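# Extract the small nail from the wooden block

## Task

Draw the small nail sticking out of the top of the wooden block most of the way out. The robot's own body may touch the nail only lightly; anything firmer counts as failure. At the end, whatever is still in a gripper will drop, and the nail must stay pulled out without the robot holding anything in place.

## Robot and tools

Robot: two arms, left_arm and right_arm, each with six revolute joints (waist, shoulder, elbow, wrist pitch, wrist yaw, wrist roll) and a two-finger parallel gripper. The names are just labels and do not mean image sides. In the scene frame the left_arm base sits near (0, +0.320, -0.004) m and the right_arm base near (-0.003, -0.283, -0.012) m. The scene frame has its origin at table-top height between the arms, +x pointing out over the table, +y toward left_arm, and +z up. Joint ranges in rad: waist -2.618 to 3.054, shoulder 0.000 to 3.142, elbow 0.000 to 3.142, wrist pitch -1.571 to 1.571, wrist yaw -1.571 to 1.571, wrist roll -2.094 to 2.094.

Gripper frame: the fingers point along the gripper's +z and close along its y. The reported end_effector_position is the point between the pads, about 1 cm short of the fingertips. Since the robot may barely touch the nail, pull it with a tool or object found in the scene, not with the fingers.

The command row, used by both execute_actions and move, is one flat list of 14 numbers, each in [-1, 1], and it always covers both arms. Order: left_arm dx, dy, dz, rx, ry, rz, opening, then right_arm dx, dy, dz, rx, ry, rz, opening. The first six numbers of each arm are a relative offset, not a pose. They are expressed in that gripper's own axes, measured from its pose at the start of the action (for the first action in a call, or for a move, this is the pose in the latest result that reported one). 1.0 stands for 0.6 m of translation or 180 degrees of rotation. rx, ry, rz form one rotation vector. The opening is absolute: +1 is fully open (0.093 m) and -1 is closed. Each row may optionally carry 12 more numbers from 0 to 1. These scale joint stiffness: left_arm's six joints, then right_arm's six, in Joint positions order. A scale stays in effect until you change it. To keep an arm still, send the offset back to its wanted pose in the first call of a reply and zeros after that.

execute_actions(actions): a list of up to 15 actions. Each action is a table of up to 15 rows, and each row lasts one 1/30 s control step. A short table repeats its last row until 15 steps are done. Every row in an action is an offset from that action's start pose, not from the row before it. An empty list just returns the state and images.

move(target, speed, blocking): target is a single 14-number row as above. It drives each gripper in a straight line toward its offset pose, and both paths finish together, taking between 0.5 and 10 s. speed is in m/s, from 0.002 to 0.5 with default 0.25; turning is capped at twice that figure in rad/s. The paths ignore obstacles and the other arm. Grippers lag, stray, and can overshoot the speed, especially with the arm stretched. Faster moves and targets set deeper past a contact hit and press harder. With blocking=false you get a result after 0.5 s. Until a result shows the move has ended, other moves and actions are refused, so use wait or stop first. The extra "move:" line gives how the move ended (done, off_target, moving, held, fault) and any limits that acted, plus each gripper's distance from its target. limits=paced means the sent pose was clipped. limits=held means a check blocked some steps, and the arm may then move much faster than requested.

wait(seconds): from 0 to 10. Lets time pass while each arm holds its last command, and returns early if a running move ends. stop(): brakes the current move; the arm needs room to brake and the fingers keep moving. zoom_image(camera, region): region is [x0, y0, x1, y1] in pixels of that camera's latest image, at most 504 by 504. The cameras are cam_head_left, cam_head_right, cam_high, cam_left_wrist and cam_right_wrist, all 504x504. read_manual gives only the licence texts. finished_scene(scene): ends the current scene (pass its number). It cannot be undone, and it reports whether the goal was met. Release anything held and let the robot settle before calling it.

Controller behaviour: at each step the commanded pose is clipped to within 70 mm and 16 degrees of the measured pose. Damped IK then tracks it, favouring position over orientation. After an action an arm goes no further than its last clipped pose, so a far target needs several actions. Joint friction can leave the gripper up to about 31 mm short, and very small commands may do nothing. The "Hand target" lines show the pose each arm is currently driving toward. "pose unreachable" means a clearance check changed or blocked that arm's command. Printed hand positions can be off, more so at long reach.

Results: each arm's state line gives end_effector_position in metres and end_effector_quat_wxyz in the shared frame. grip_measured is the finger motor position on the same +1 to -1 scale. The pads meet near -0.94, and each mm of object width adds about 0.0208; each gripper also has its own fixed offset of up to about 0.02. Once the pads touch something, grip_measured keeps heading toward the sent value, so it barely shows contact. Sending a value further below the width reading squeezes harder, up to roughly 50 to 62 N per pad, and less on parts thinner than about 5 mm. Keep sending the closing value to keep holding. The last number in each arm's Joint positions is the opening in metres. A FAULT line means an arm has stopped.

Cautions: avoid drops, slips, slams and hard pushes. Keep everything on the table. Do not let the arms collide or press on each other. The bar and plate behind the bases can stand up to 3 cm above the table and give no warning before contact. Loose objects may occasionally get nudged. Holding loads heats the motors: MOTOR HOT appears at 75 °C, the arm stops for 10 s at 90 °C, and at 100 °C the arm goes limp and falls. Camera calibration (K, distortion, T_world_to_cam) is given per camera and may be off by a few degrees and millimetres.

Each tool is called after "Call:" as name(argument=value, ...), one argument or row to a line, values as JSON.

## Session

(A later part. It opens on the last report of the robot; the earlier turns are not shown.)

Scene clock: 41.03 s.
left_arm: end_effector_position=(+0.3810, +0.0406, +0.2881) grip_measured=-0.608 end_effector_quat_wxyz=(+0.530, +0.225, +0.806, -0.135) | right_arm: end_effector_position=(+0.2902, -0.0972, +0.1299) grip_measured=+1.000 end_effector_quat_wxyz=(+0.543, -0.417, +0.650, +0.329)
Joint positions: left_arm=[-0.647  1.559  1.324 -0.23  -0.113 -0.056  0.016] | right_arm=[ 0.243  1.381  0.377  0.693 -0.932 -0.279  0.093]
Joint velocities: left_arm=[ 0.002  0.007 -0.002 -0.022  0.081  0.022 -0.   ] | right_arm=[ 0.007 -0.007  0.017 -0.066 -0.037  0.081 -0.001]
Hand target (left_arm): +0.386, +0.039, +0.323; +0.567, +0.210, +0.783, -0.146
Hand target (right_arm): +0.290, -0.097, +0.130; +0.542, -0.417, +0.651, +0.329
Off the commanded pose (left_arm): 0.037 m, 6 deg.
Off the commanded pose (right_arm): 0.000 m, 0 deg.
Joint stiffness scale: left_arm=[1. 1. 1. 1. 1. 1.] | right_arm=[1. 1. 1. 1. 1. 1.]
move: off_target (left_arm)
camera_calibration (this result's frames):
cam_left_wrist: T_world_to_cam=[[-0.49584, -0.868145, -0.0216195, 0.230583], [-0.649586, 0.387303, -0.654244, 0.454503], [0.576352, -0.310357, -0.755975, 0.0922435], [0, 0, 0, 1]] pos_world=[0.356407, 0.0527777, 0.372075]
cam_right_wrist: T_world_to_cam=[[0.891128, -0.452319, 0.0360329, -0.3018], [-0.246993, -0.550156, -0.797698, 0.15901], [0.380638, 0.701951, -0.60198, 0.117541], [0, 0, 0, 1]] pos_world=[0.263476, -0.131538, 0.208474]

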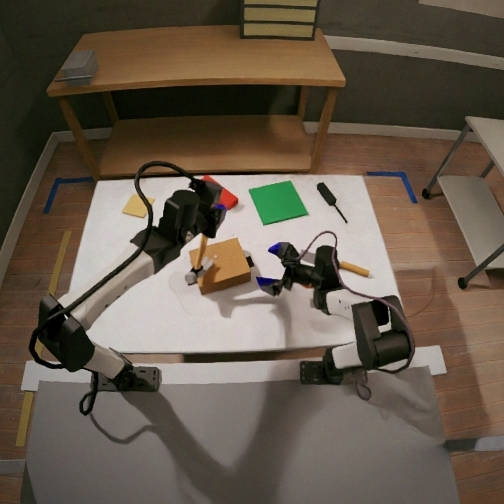

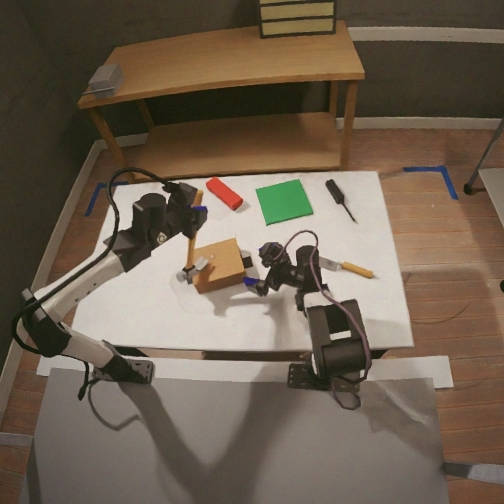

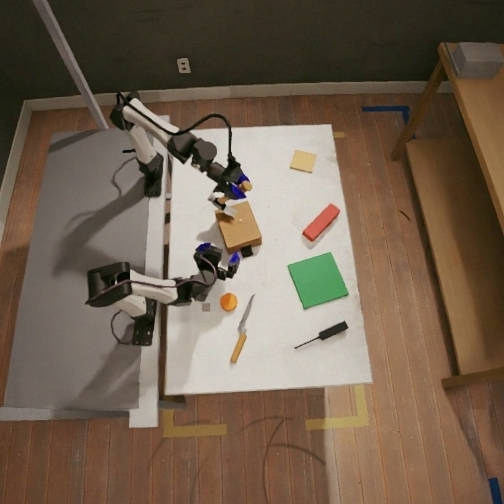

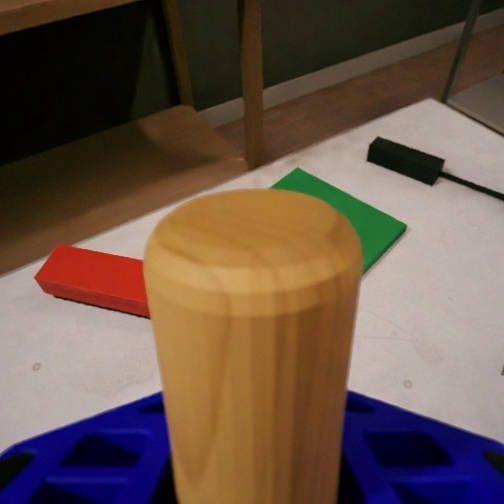

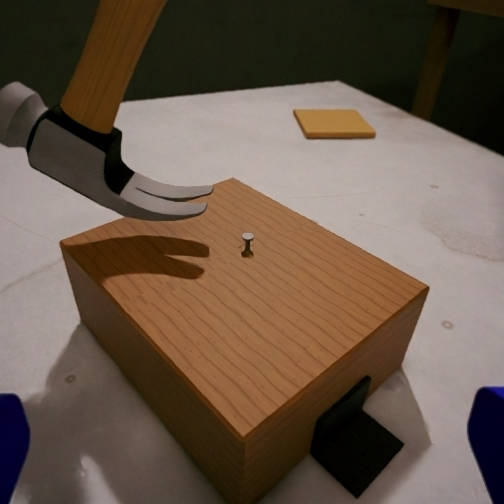

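Call:
execute_actions(
  actions=[
    [[-0.053,0,-0.013,0,-0.029,0,-0.85,0,0,0,0,0,0,1],[-0.049,0,-0.01,0,-0.027,0,-0.85,0,0,0,0,0,0,1],[-0.045,0,-0.008,0,-0.025,0,-0.85,0,0,0,0,0,0,1],[-0.041,0,-0.005,0,-0.023,0,-0.85,0,0,0,0,0,0,1],[-0.037,0,-0.003,0,-0.021,0,-0.85,0,0,0,0,0,0,1],[-0.033,0,0,0,-0.019,0,-0.85,0,0,0,0,0,0,1],[-0.029,0,0.002,0,-0.016,0,-0.85,0,0,0,0,0,0,1],[-0.025,0,0.005,0,-0.014,0,-0.85,0,0,0,0,0,0,1],[-0.021,0,0.007,0,-0.012,0,-0.85,0,0,0,0,0,0,1],[-0.017,0,0.01,0,-0.01,0,-0.85,0,0,0,0,0,0,1],[-0.013,0,0.012,0,-0.008,0,-0.85,0,0,0,0,0,0,1],[-0.01,0,0.015,0,-0.006,0,-0.85,0,0,0,0,0,0,1],[-0.006,0,0.017,0,-0.004,0,-0.85,0,0,0,0,0,0,1],[-0.003,0,0.02,0,-0.002,0,-0.85,0,0,0,0,0,0,1],[0,0,0.022,0,0,0,-0.85,0,0,0,0,0,0,1]],
  ],
)

Call:
wait(
  seconds=0.3,
)

Scene clock: 42.27 s.
left_arm: end_effector_position=(+0.3858, +0.0378, +0.2692) grip_measured=-0.608 end_effector_quat_wxyz=(+0.512, +0.229, +0.818, -0.127) | right_arm: end_effector_position=(+0.2903, -0.0972, +0.1303) grip_measured=+1.000 end_effector_quat_wxyz=(+0.544, -0.418, +0.649, +0.328)
Joint positions: left_arm=[-0.647  1.597  1.324 -0.238 -0.114 -0.055  0.016] | right_arm=[ 0.243  1.381  0.377  0.695 -0.932 -0.279  0.093]
Joint velocities: left_arm=[ 0.002  0.129 -0.007 -0.139 -0.022  0.007 -0.001] | right_arm=[-0.007  0.007 -0.017 -0.051 -0.007  0.007 -0.001]
Hand target (left_arm): +0.391, +0.035, +0.283; +0.530, +0.225, +0.806, -0.135
Hand target (right_arm): +0.290, -0.097, +0.130; +0.543, -0.417, +0.650, +0.329
Off the commanded pose (left_arm): 0.015 m, 3 deg.
Off the commanded pose (right_arm): 0.000 m, 0 deg.
Joint stiffness scale: left_arm=[1. 1. 1. 1. 1. 1.] | right_arm=[1. 1. 1. 1. 1. 1.]
camera_calibration (this result's frames):
cam_left_wrist: T_world_to_cam=[[-0.494981, -0.868429, -0.0287195, 0.231677], [-0.672958, 0.404057, -0.619569, 0.44532], [0.549656, -0.287348, -0.784417, 0.0914314], [0, 0, 0, 1]] pos_world=[0.364101, 0.0475327, 0.35428]
cam_right_wrist: T_world_to_cam=[[0.891054, -0.452313, 0.0378817, -0.30213], [-0.245178, -0.549871, -0.798455, 0.158955], [0.381982, 0.702178, -0.600862, 0.117193], [0, 0, 0, 1]] pos_world=[0.263421, -0.131543, 0.208781]

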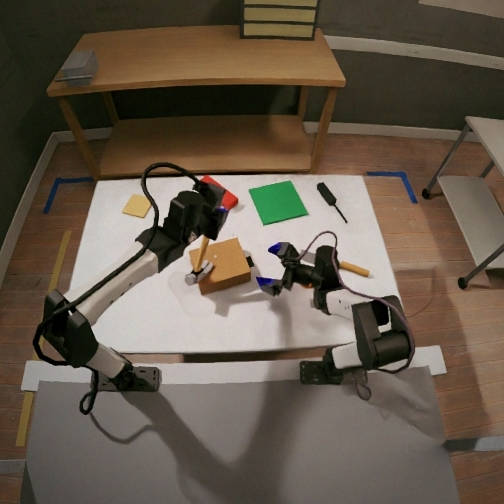

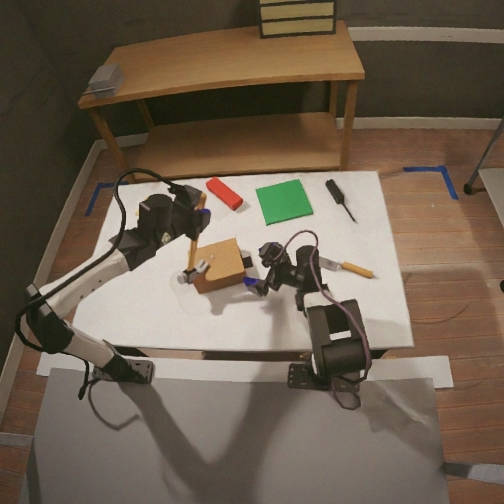

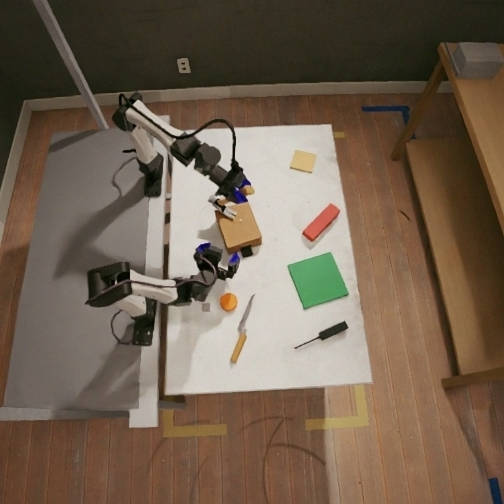

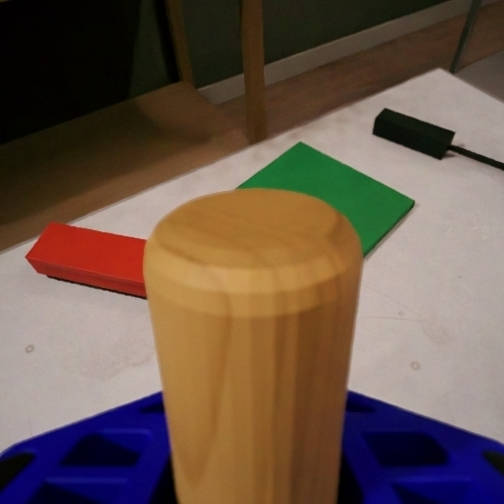

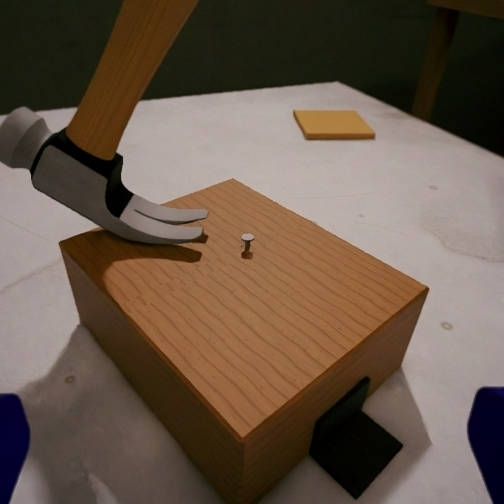

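Scene clock: 42.57 s.
left_arm: end_effector_position=(+0.3868, +0.0372, +0.2636) grip_measured=-0.608 end_effector_quat_wxyz=(+0.507, +0.231, +0.821, -0.125) | right_arm: end_effector_position=(+0.2903, -0.0972, +0.1303) grip_measured=+1.000 end_effector_quat_wxyz=(+0.544, -0.418, +0.649, +0.328)
Joint positions: left_arm=[-0.647  1.607  1.324 -0.242 -0.114 -0.055  0.016] | right_arm=[ 0.243  1.381  0.377  0.695 -0.932 -0.279  0.093]
Joint velocities: left_arm=[-0.007  0.017 -0.017 -0.037 -0.007 -0.007  0.   ] | right_arm=[-0.017 -0.002  0.007  0.037 -0.125 -0.022 -0.001]
Hand target (left_arm): +0.391, +0.035, +0.283; +0.530, +0.225, +0.807, -0.135
Hand target (right_arm): +0.290, -0.097, +0.130; +0.543, -0.417, +0.650, +0.329
Off the commanded pose (left_arm): 0.020 m, 3 deg.
Off the commanded pose (right_arm): 0.000 m, 0 deg.
Joint stiffness scale: left_arm=[1. 1. 1. 1. 1. 1.] | right_arm=[1. 1. 1. 1. 1. 1.]
wait: 0.30 s; at rest by 0.23 s
camera_calibration (this result's frames):
cam_left_wrist: T_world_to_cam=[[-0.495003, -0.868349, -0.030675, 0.232012], [-0.679962, 0.409109, -0.608507, 0.442402], [0.540946, -0.280355, -0.792955, 0.0916646], [0, 0, 0, 1]] pos_world=[0.366078, 0.0461757, 0.349008]
cam_right_wrist: T_world_to_cam=[[0.891054, -0.452313, 0.0378817, -0.30213], [-0.245178, -0.549871, -0.798455, 0.158955], [0.381982, 0.702178, -0.600862, 0.117193], [0, 0, 0, 1]] pos_world=[0.263421, -0.131543, 0.208781]

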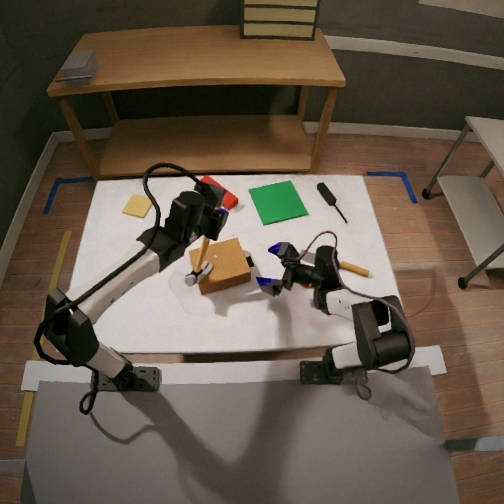

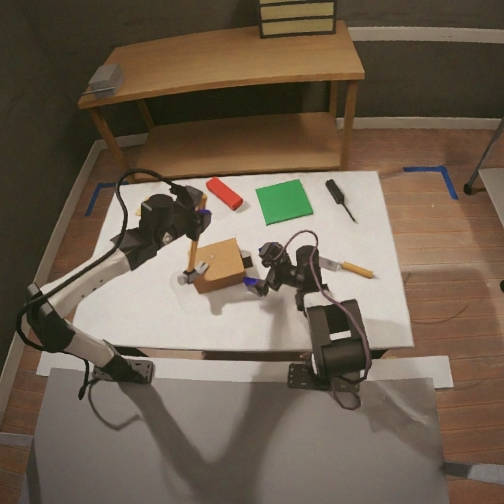

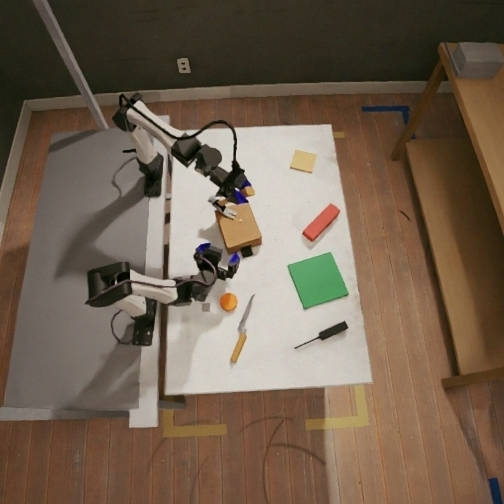

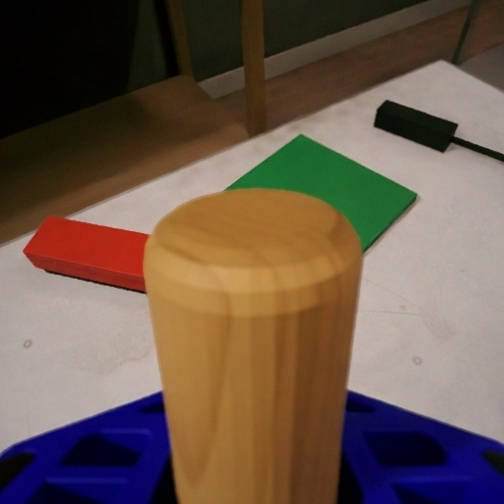

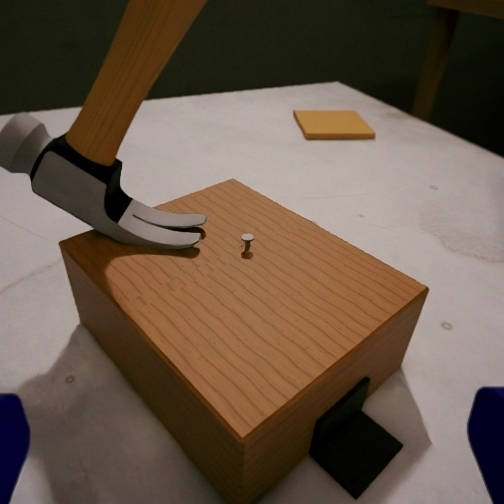

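Call:
zoom_image(
  camera="cam_right_wrist",
  region=[100, 170, 300, 300],
)

Call:
zoom_image(
  camera="cam_head_left",
  region=[165, 225, 265, 305],
)

Call:
zoom_image(
  camera="cam_high",
  region=[195, 180, 275, 260],
)

Region (100, 170, 300, 300) of cam_right_wrist's 504x504 image, scaled by 2.520, with more detail than that image has; it fills the top 328 rows of this view, and the rest is white.

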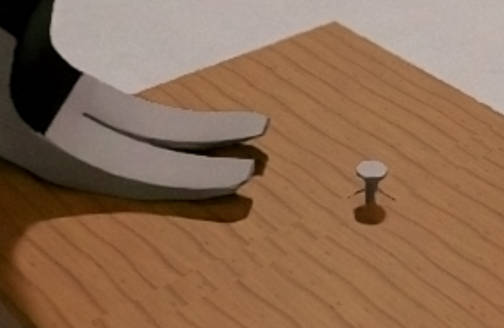

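Region (165, 225, 265, 305) of cam_head_left's 504x504 image, scaled by 5.040, with more detail than that image has; it fills the top 403 rows of this view, and the rest is white.

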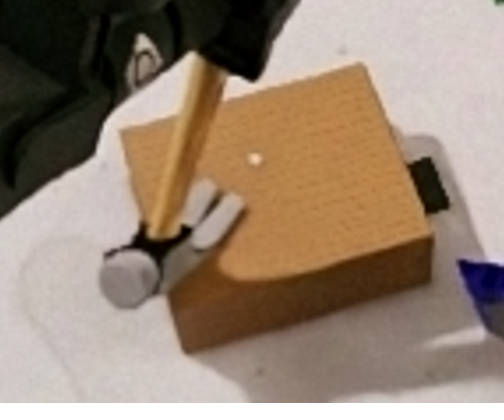

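Region (195, 180, 275, 260) of cam_high's 504x504 image, scaled by 6.300, with more detail than that image has.

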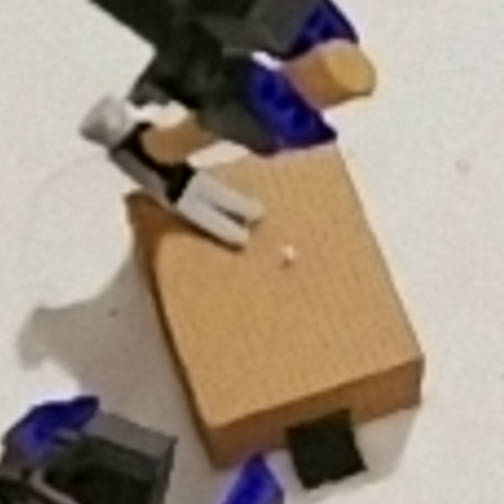

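Call:
execute_actions(
  actions=[
    [[-0.033,-0.005,-0.004,0,-0.015,0,-0.85,0,0,0,0,0,0,1],[-0.034,-0.01,0.001,0,-0.011,0,-0.85,0,0,0,0,0,0,1],[-0.035,-0.015,0.007,0,-0.006,0,-0.85,0,0,0,0,0,0,1],[-0.035,-0.02,0.014,0,-0.001,0,-0.85,0,0,0,0,0,0,1],[-0.035,-0.02,0.022,0,0.004,0,-0.85,0,0,0,0,0,0,1],[-0.035,-0.02,0.03,0,0.01,0,-0.85,0,0,0,0,0,0,1],[-0.034,-0.02,0.038,0,0.016,0,-0.85,0,0,0,0,0,0,1],[-0.034,-0.02,0.046,0,0.022,0,-0.85,0,0,0,0,0,0,1],[-0.033,-0.02,0.054,0,0.028,0,-0.85,0,0,0,0,0,0,1],[-0.032,-0.02,0.062,0,0.034,0,-0.85,0,0,0,0,0,0,1],[-0.031,-0.02,0.07,0,0.04,0,-0.85,0,0,0,0,0,0,1],[-0.03,-0.02,0.078,0,0.045,0,-0.85,0,0,0,0,0,0,1],[-0.029,-0.02,0.085,0,0.05,0,-0.85,0,0,0,0,0,0,1],[-0.028,-0.02,0.091,0,0.054,0,-0.85,0,0,0,0,0,0,1],[-0.028,-0.02,0.096,0,0.056,0,-0.85,0,0,0,0,0,0,1]],
  ],
)

Call:
wait(
  seconds=0.3,
)

Call:
zoom_image(
  camera="cam_right_wrist",
  region=[100, 170, 300, 300],
)

Scene clock: 45.70 s.
left_arm: end_effector_position=(+0.4246, -0.0020, +0.2488) grip_measured=-0.608 end_effector_quat_wxyz=(+0.448, +0.245, +0.853, -0.104) | right_arm: end_effector_position=(+0.2904, -0.0972, +0.1307) grip_measured=+1.000 end_effector_quat_wxyz=(+0.545, -0.418, +0.649, +0.328)
Joint positions: left_arm=[-0.664  1.887  1.702 -0.483 -0.121 -0.067  0.016] | right_arm=[ 0.243  1.381  0.377  0.697 -0.932 -0.279  0.093]
Joint velocities: left_arm=[-0.007  0.593  0.828 -0.549  0.007 -0.051 -0.   ] | right_arm=[ 0.007  0.012 -0.022  0.022 -0.022 -0.081  0.   ]
Hand target (left_arm): +0.431, -0.001, +0.252; +0.437, +0.239, +0.861, -0.105
Hand target (right_arm): +0.290, -0.097, +0.130; +0.544, -0.418, +0.649, +0.328
Off the commanded pose (left_arm): 0.008 m, 2 deg.
Off the commanded pose (right_arm): 0.000 m, 0 deg.
Joint stiffness scale: left_arm=[1. 1. 1. 1. 1. 1.] | right_arm=[1. 1. 1. 1. 1. 1.]
camera_calibration (this result's frames):
cam_left_wrist: T_world_to_cam=[[-0.501233, -0.864134, -0.0451508, 0.222489], [-0.742763, 0.456429, -0.489873, 0.472395], [0.443924, -0.212004, -0.870624, 0.109138], [0, 0, 0, 1]] pos_world=[0.413948, -0.000216304, 0.336477]
cam_right_wrist: T_world_to_cam=[[0.890976, -0.452309, 0.0397302, -0.302461], [-0.243362, -0.549585, -0.799207, 0.158899], [0.383323, 0.702405, -0.599742, 0.116845], [0, 0, 0, 1]] pos_world=[0.263366, -0.131549, 0.209087]

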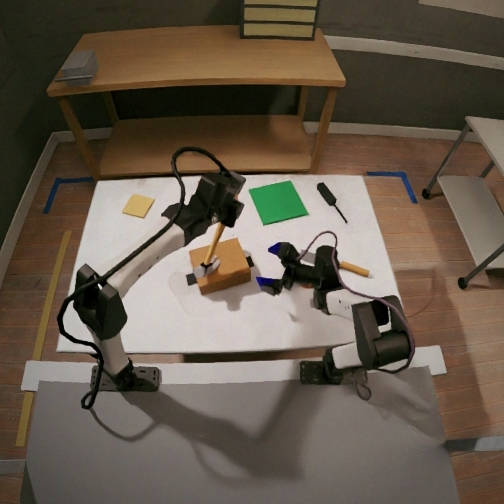

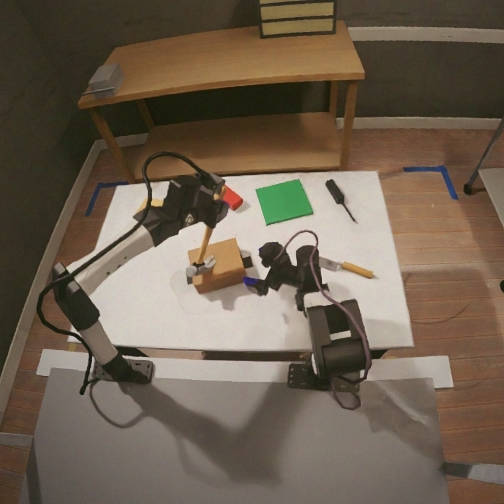

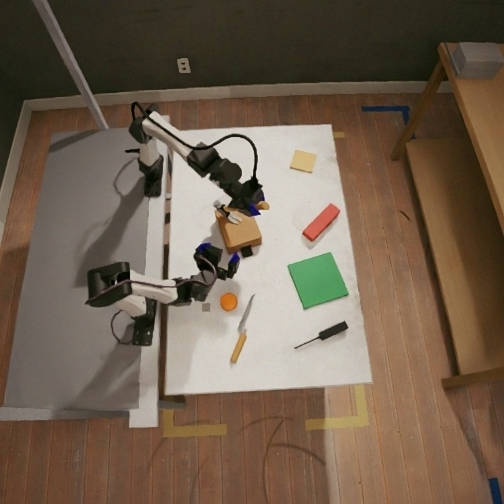

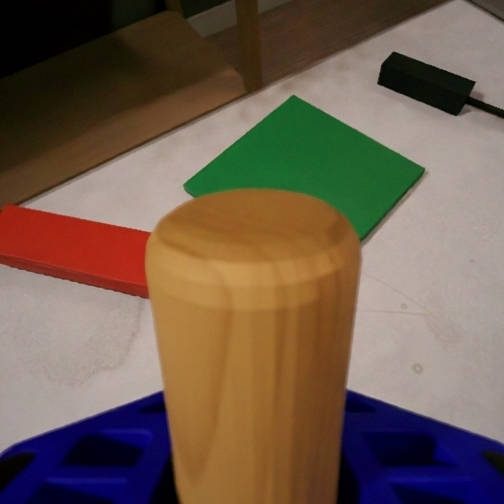

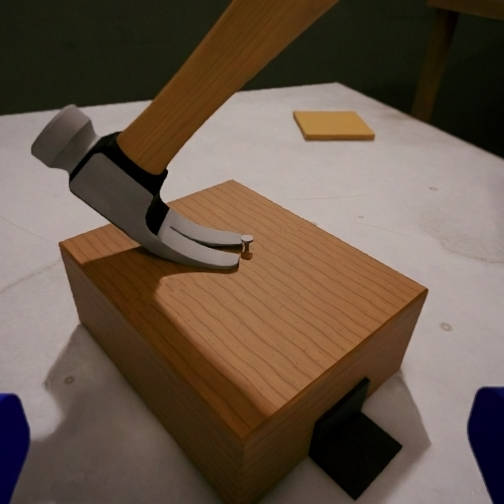

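Scene clock: 46.00 s.
left_arm: end_effector_position=(+0.4268, -0.0038, +0.2471) grip_measured=-0.608 end_effector_quat_wxyz=(+0.438, +0.246, +0.859, -0.100) | right_arm: end_effector_position=(+0.2904, -0.0972, +0.1307) grip_measured=+1.000 end_effector_quat_wxyz=(+0.545, -0.418, +0.649, +0.328)
Joint positions: left_arm=[-0.664  1.915  1.751 -0.529 -0.12  -0.069  0.016] | right_arm=[ 0.243  1.381  0.377  0.697 -0.932 -0.279  0.093]
Joint velocities: left_arm=[-0.007  0.012  0.007 -0.051  0.051 -0.066  0.   ] | right_arm=[-0.017 -0.017 -0.002 -0.007 -0.037  0.007 -0.002]
Hand target (left_arm): +0.431, -0.001, +0.253; +0.438, +0.239, +0.860, -0.105
Hand target (right_arm): +0.290, -0.097, +0.130; +0.544, -0.418, +0.649, +0.328
Off the commanded pose (left_arm): 0.007 m, 1 deg.
Off the commanded pose (right_arm): 0.000 m, 0 deg.
Joint stiffness scale: left_arm=[1. 1. 1. 1. 1. 1.] | right_arm=[1. 1. 1. 1. 1. 1.]
wait: 0.30 s; at rest by 0.27 s
camera_calibration (this result's frames):
cam_left_wrist: T_world_to_cam=[[-0.500914, -0.864214, -0.0471144, 0.222317], [-0.753283, 0.462129, -0.467976, 0.473144], [0.426204, -0.198925, -0.882484, 0.116828], [0, 0, 0, 1]] pos_world=[0.41798, -0.00328393, 0.334994]
cam_right_wrist: T_world_to_cam=[[0.890976, -0.452309, 0.0397302, -0.302461], [-0.243362, -0.549585, -0.799207, 0.158899], [0.383323, 0.702405, -0.599742, 0.116845], [0, 0, 0, 1]] pos_world=[0.263366, -0.131549, 0.209087]

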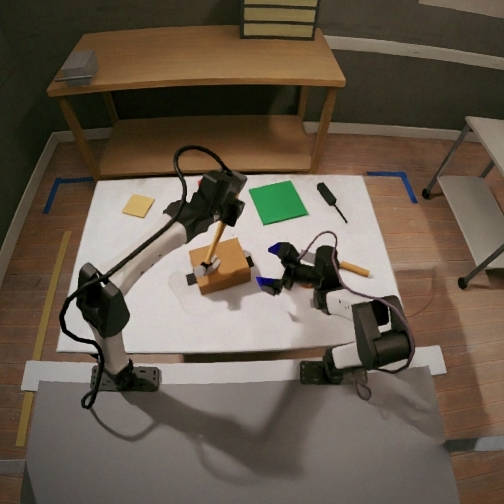

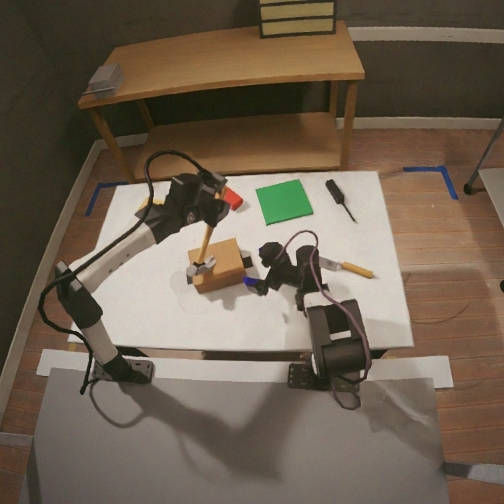

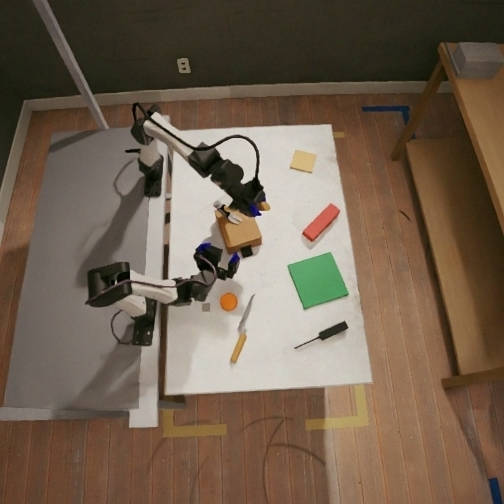

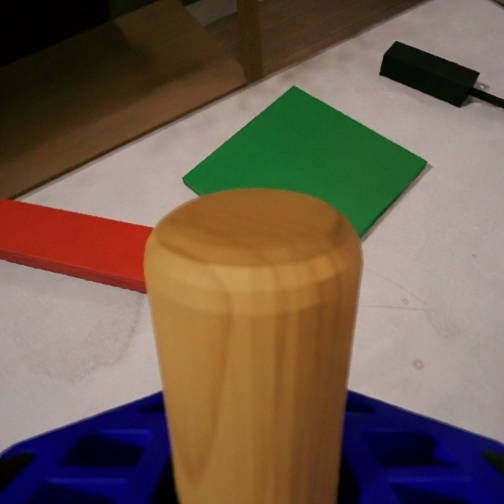

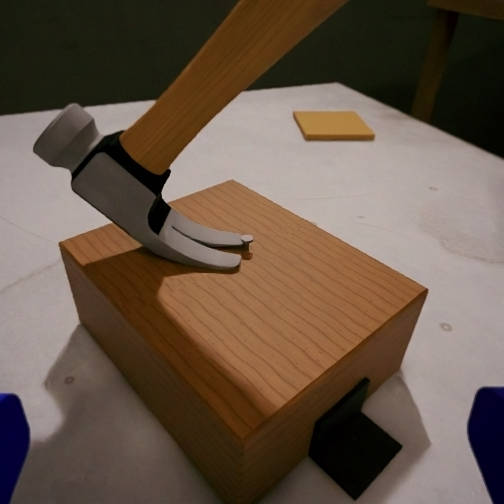

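Region (100, 170, 300, 300) of cam_right_wrist's 504x504 image, scaled by 2.520, with more detail than that image has; it fills the top 328 rows of this view, and the rest is white.

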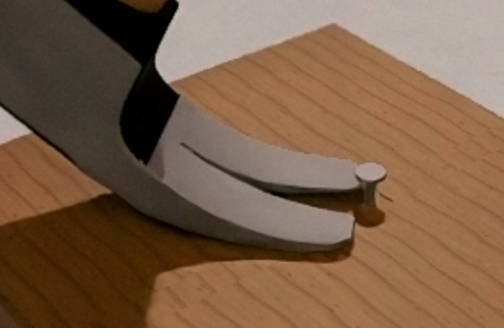

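Call:
execute_actions(
  actions=[
    [[-0.01,0.01,-0.003,0,0,0,-0.85,0,0,0,0,0,0,1],[-0.01,0.012,-0.003,0,0,0,-0.85,0,0,0,0,0,0,1],[-0.01,0.014,-0.003,0,0,0,-0.85,0,0,0,0,0,0,1],[-0.01,0.015,-0.003,0,0,0,-0.85,0,0,0,0,0,0,1],[-0.011,0.015,-0.001,0,0,0,-0.85,0,0,0,0,0,0,1],[-0.013,0.015,0.002,0,0,0,-0.85,0,0,0,0,0,0,1],[-0.015,0.015,0.005,0,0,0,-0.85,0,0,0,0,0,0,1],[-0.017,0.015,0.008,0,0,0,-0.85,0,0,0,0,0,0,1],[-0.018,0.015,0.011,0,0,0,-0.85,0,0,0,0,0,0,1],[-0.02,0.015,0.014,0,0,0,-0.85,0,0,0,0,0,0,1],[-0.022,0.015,0.017,0,0,0,-0.85,0,0,0,0,0,0,1],[-0.024,0.015,0.02,0,0,0,-0.85,0,0,0,0,0,0,1],[-0.025,0.015,0.022,0,0,0,-0.85,0,0,0,0,0,0,1],[-0.026,0.015,0.024,0,0,0,-0.85,0,0,0,0,0,0,1],[-0.027,0.015,0.025,0,0,0,-0.85,0,0,0,0,0,0,1]],
  ],
)

Call:
wait(
  seconds=0.3,
)

Call:
zoom_image(
  camera="cam_right_wrist",
  region=[140, 170, 340, 300],
)

Scene clock: 47.37 s.
left_arm: end_effector_position=(+0.4364, -0.0080, +0.2417) grip_measured=-0.608 end_effector_quat_wxyz=(+0.422, +0.249, +0.866, -0.100) | right_arm: end_effector_position=(+0.2905, -0.0971, +0.1310) grip_measured=+1.000 end_effector_quat_wxyz=(+0.546, -0.418, +0.648, +0.328)
Joint positions: left_arm=[-0.654  1.977  1.837 -0.585 -0.102 -0.067  0.016] | right_arm=[ 0.243  1.381  0.377  0.699 -0.932 -0.279  0.093]
Joint velocities: left_arm=[ 0.017  0.154  0.227 -0.125 -0.007 -0.066  0.001] | right_arm=[-0.002 -0.012  0.002  0.037  0.022 -0.007 -0.   ]
Hand target (left_arm): +0.449, -0.007, +0.252; +0.438, +0.246, +0.859, -0.101
Hand target (right_arm): +0.290, -0.097, +0.131; +0.545, -0.418, +0.649, +0.328
Off the commanded pose (left_arm): 0.017 m, 2 deg.
Off the commanded pose (right_arm): 0.000 m, 0 deg.
Joint stiffness scale: left_arm=[1. 1. 1. 1. 1. 1.] | right_arm=[1. 1. 1. 1. 1. 1.]
camera_calibration (this result's frames):
cam_left_wrist: T_world_to_cam=[[-0.506233, -0.861388, -0.041706, 0.224229], [-0.765351, 0.471029, -0.4386, 0.477974], [0.397449, -0.190114, -0.897714, 0.123482], [0, 0, 0, 1]] pos_world=[0.430252, -0.00851524, 0.329842]
cam_right_wrist: T_world_to_cam=[[0.890908, -0.452305, 0.0412706, -0.302736], [-0.241846, -0.549347, -0.79983, 0.158852], [0.384439, 0.702594, -0.598806, 0.116554], [0, 0, 0, 1]] pos_world=[0.263319, -0.131555, 0.209342]

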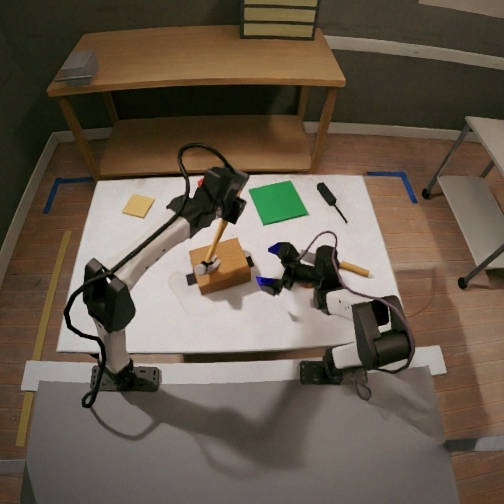

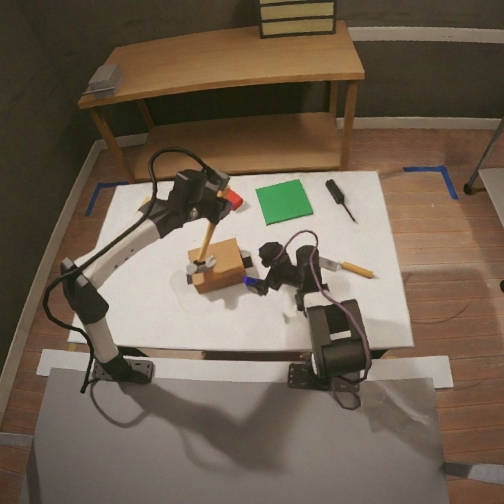

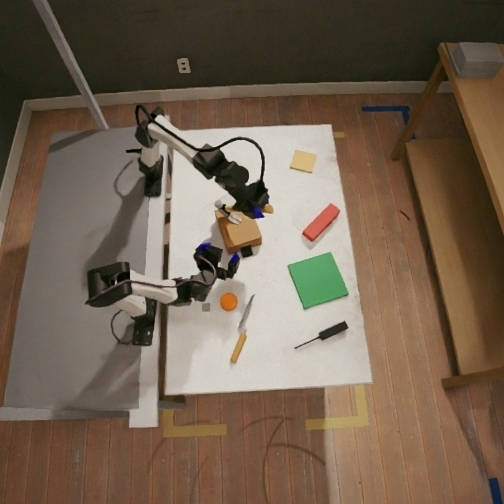

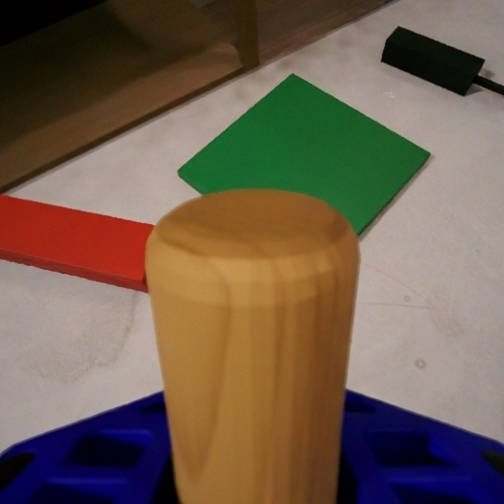

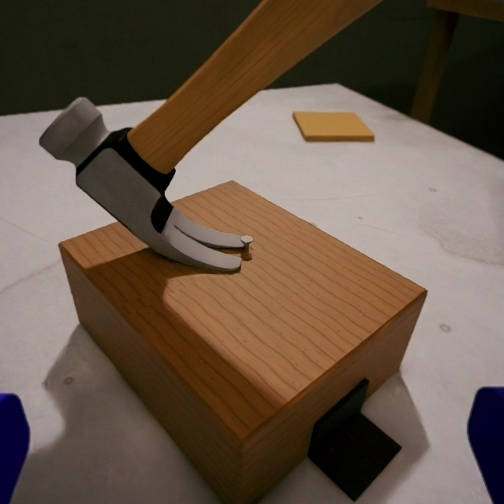

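Scene clock: 47.67 s.
left_arm: end_effector_position=(+0.4366, -0.0082, +0.2412) grip_measured=-0.608 end_effector_quat_wxyz=(+0.419, +0.250, +0.867, -0.099) | right_arm: end_effector_position=(+0.2905, -0.0971, +0.1310) grip_measured=+1.000 end_effector_quat_wxyz=(+0.546, -0.418, +0.648, +0.328)
Joint positions: left_arm=[-0.654  1.984  1.849 -0.598 -0.101 -0.067  0.016] | right_arm=[ 0.243  1.381  0.377  0.7   -0.932 -0.279  0.093]
Joint velocities: left_arm=[-0.002  0.002 -0.007 -0.11   0.007 -0.022 -0.   ] | right_arm=[ 0.007 -0.002  0.017  0.007 -0.037 -0.007 -0.   ]
Hand target (left_arm): +0.449, -0.007, +0.252; +0.438, +0.246, +0.859, -0.101
Hand target (right_arm): +0.290, -0.097, +0.131; +0.545, -0.418, +0.649, +0.328
Off the commanded pose (left_arm): 0.017 m, 2 deg.
Off the commanded pose (right_arm): 0.000 m, 0 deg.
Joint stiffness scale: left_arm=[1. 1. 1. 1. 1. 1.] | right_arm=[1. 1. 1. 1. 1. 1.]
wait: 0.30 s; at rest by 0.17 s
camera_calibration (this result's frames):
cam_left_wrist: T_world_to_cam=[[-0.506767, -0.861062, -0.0419316, 0.224493], [-0.767886, 0.472969, -0.432031, 0.477532], [0.391838, -0.186741, -0.900883, 0.1261], [0, 0, 0, 1]] pos_world=[0.431045, -0.00900735, 0.329324]
cam_right_wrist: T_world_to_cam=[[0.890894, -0.452304, 0.0415786, -0.302791], [-0.241543, -0.549299, -0.799955, 0.158842], [0.384662, 0.702632, -0.598618, 0.116496], [0, 0, 0, 1]] pos_world=[0.26331, -0.131556, 0.209393]

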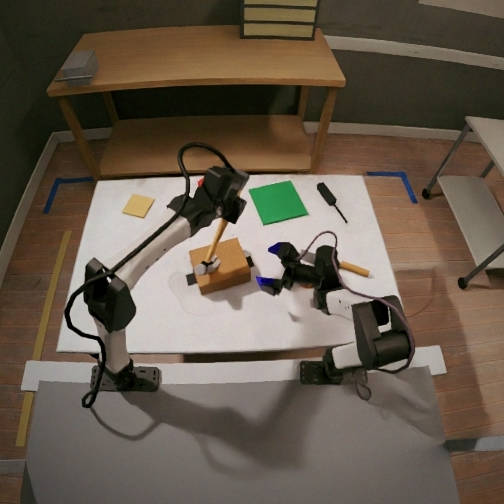

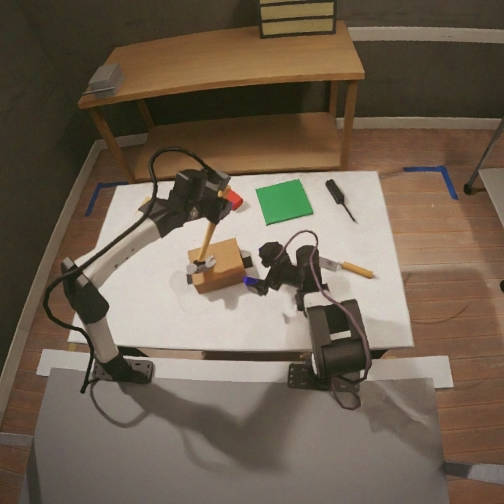

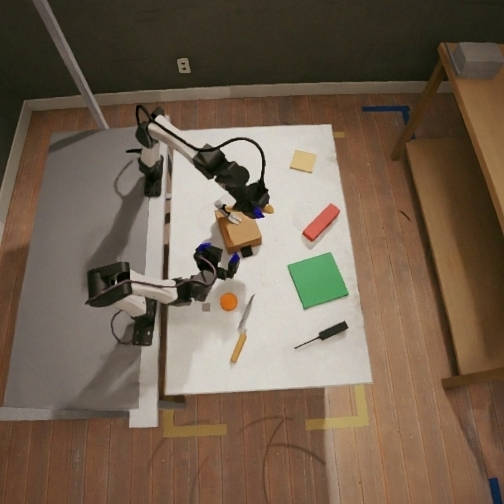

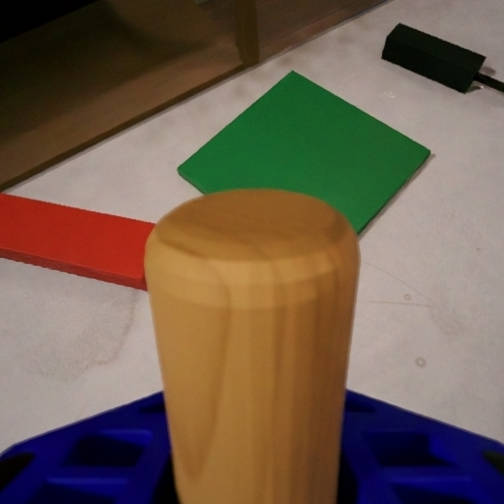

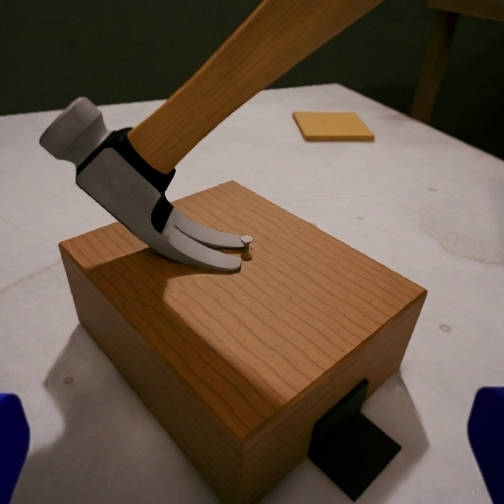

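Region (140, 170, 340, 300) of cam_right_wrist's 504x504 image, scaled by 2.520, with more detail than that image has; it fills the top 328 rows of this view, and the rest is white.

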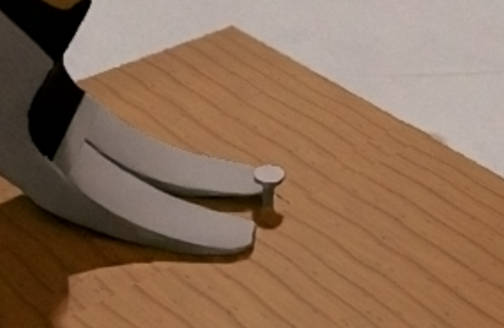

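Call:
execute_actions(
  actions=[
    [[-0.025,0.012,-0.002,0,-0.012,0,-0.85,0,0,0,0,0,0,1],[-0.025,0.013,-0.006,0,-0.012,0,-0.85,0,0,0,0,0,0,1],[-0.026,0.015,-0.01,0,-0.012,0.002,-0.85,0,0,0,0,0,0,1],[-0.026,0.017,-0.013,0,-0.012,0.004,-0.85,0,0,0,0,0,0,1],[-0.0265,0.019,-0.015,0,-0.012,0.006,-0.85,0,0,0,0,0,0,1],[-0.0265,0.021,-0.015,0,-0.012,0.008,-0.85,0,0,0,0,0,0,1],[-0.0265,0.023,-0.015,0,-0.012,0.01,-0.85,0,0,0,0,0,0,1],[-0.0265,0.025,-0.015,0,-0.012,0.01,-0.85,0,0,0,0,0,0,1],[-0.0265,0.027,-0.015,0,-0.012,0.01,-0.85,0,0,0,0,0,0,1]],
  ],
)

Call:
zoom_image(
  camera="cam_right_wrist",
  region=[140, 170, 340, 300],
)

Scene clock: 48.73 s.
left_arm: end_effector_position=(+0.4374, -0.0068, +0.2404) grip_measured=-0.608 end_effector_quat_wxyz=(+0.414, +0.257, +0.866, -0.110) | right_arm: end_effector_position=(+0.2906, -0.0971, +0.1314) grip_measured=+1.000 end_effector_quat_wxyz=(+0.546, -0.418, +0.648, +0.327)
Joint positions: left_arm=[-0.639  1.984  1.849 -0.601 -0.063 -0.054  0.016] | right_arm=[ 0.243  1.381  0.377  0.701 -0.932 -0.279  0.093]
Joint velocities: left_arm=[ 0.012 -0.002  0.002  0.007  0.007 -0.051 -0.001] | right_arm=[ 0.002  0.002  0.002 -0.022 -0.081  0.051  0.001]
Hand target (left_arm): +0.446, +0.004, +0.260; +0.437, +0.261, +0.855, -0.097
Hand target (right_arm): +0.291, -0.097, +0.131; +0.546, -0.418, +0.648, +0.328
Off the commanded pose (left_arm): 0.024 m, 3 deg.
Off the commanded pose (right_arm): 0.000 m, 0 deg.
Joint stiffness scale: left_arm=[1. 1. 1. 1. 1. 1.] | right_arm=[1. 1. 1. 1. 1. 1.]
camera_calibration (this result's frames):
cam_left_wrist: T_world_to_cam=[[-0.527018, -0.849397, -0.0278639, 0.231561], [-0.76208, 0.486844, -0.42687, 0.473464], [0.376147, -0.203733, -0.903884, 0.132792], [0, 0, 0, 1]] pos_world=[0.432904, -0.00676155, 0.328588]
cam_right_wrist: T_world_to_cam=[[0.890822, -0.452301, 0.0431188, -0.303065], [-0.240026, -0.54906, -0.800575, 0.158794], [0.385776, 0.70282, -0.59768, 0.116206], [0, 0, 0, 1]] pos_world=[0.263263, -0.131561, 0.209648]

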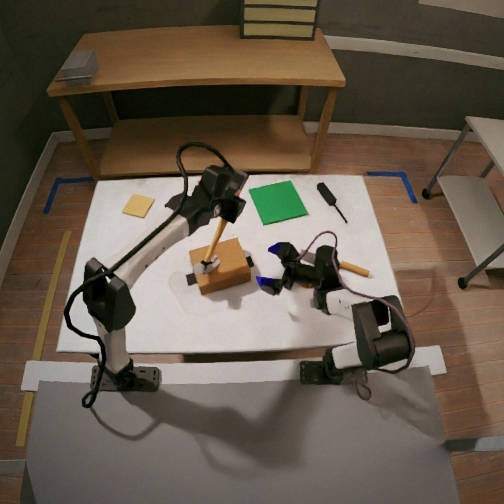

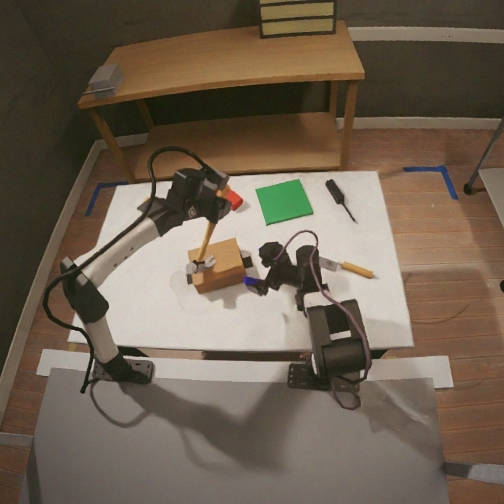

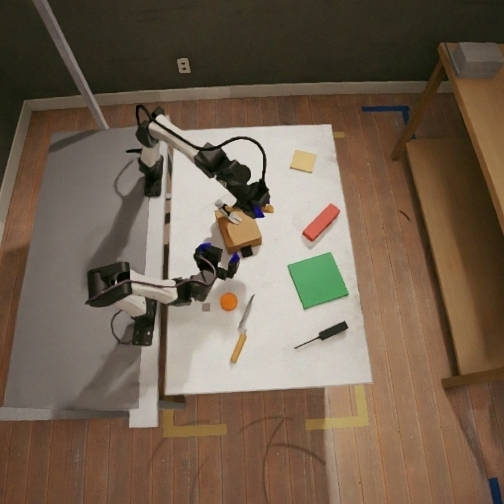

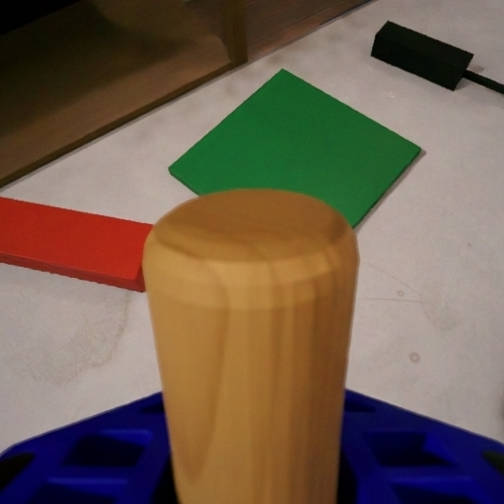

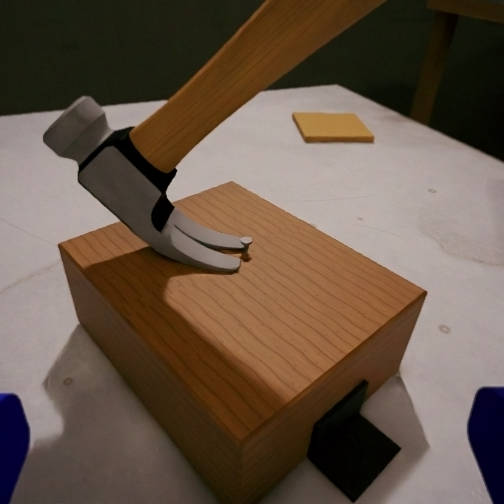

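Region (140, 170, 340, 300) of cam_right_wrist's 504x504 image, scaled by 2.520, with more detail than that image has; it fills the top 328 rows of this view, and the rest is white.

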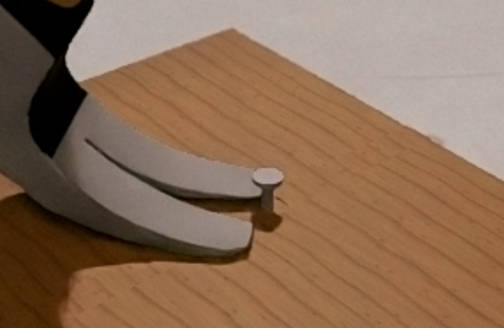

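Call:
execute_actions(
  actions=[],
)

Scene clock: 49.43 s.
left_arm: end_effector_position=(+0.4371, -0.0072, +0.2404) grip_measured=-0.608 end_effector_quat_wxyz=(+0.414, +0.259, +0.866, -0.110) | right_arm: end_effector_position=(+0.2906, -0.0971, +0.1314) grip_measured=+1.000 end_effector_quat_wxyz=(+0.546, -0.418, +0.648, +0.327)
Joint positions: left_arm=[-0.639  1.984  1.849 -0.601 -0.061 -0.051  0.016] | right_arm=[ 0.243  1.381  0.377  0.701 -0.932 -0.279  0.093]
Joint velocities: left_arm=[ 0.002 -0.007 -0.002  0.066  0.051  0.037 -0.   ] | right_arm=[-0.002  0.012 -0.017  0.022 -0.007 -0.051  0.   ]
Hand target (left_arm): +0.446, +0.004, +0.260; +0.437, +0.261, +0.855, -0.097
Hand target (right_arm): +0.291, -0.097, +0.131; +0.546, -0.418, +0.648, +0.328
Off the commanded pose (left_arm): 0.024 m, 3 deg.
Off the commanded pose (right_arm): 0.000 m, 0 deg.
Joint stiffness scale: left_arm=[1. 1. 1. 1. 1. 1.] | right_arm=[1. 1. 1. 1. 1. 1.]
camera_calibration (this result's frames):
cam_left_wrist: T_world_to_cam=[[-0.5302, -0.847402, -0.0282424, 0.232608], [-0.760244, 0.489886, -0.426662, 0.472607], [0.37539, -0.204745, -0.90397, 0.133131], [0, 0, 0, 1]] pos_world=[0.43265, -0.00715347, 0.328559]
cam_right_wrist: T_world_to_cam=[[0.890822, -0.452301, 0.0431188, -0.303065], [-0.240026, -0.54906, -0.800575, 0.158794], [0.385776, 0.70282, -0.59768, 0.116206], [0, 0, 0, 1]] pos_world=[0.263263, -0.131561, 0.209648]

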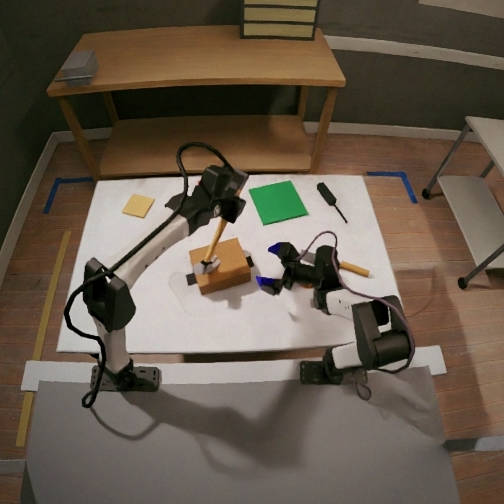

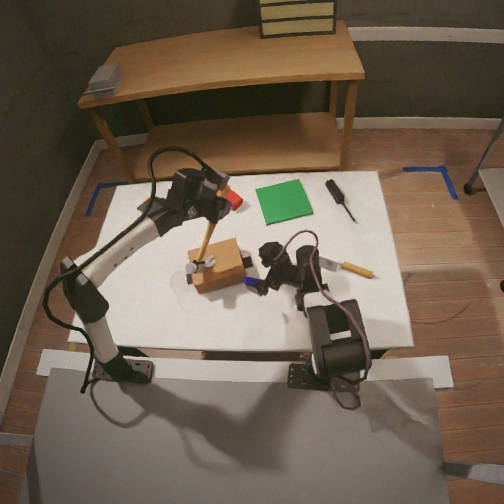

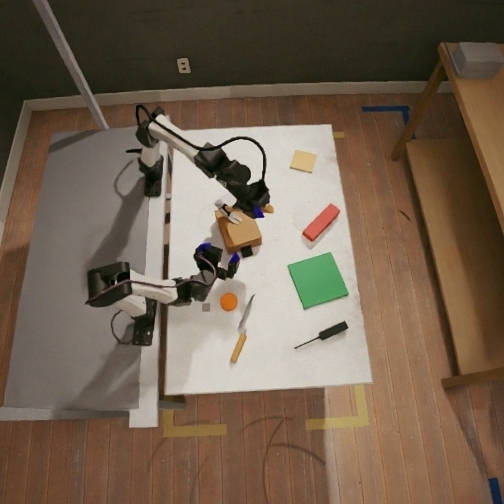

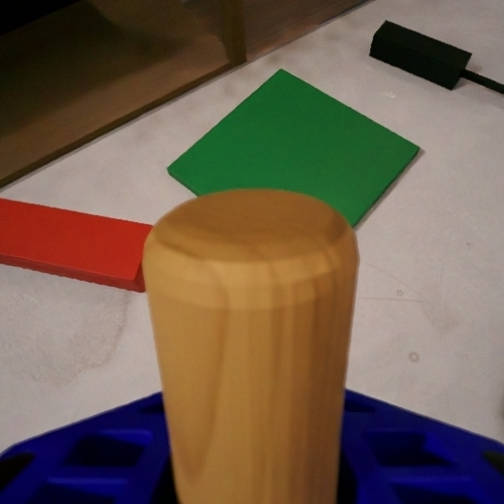

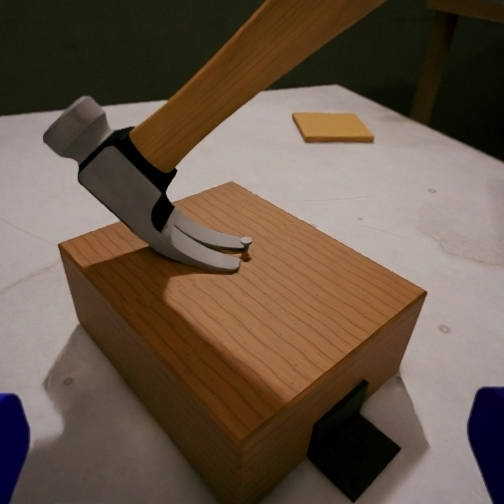

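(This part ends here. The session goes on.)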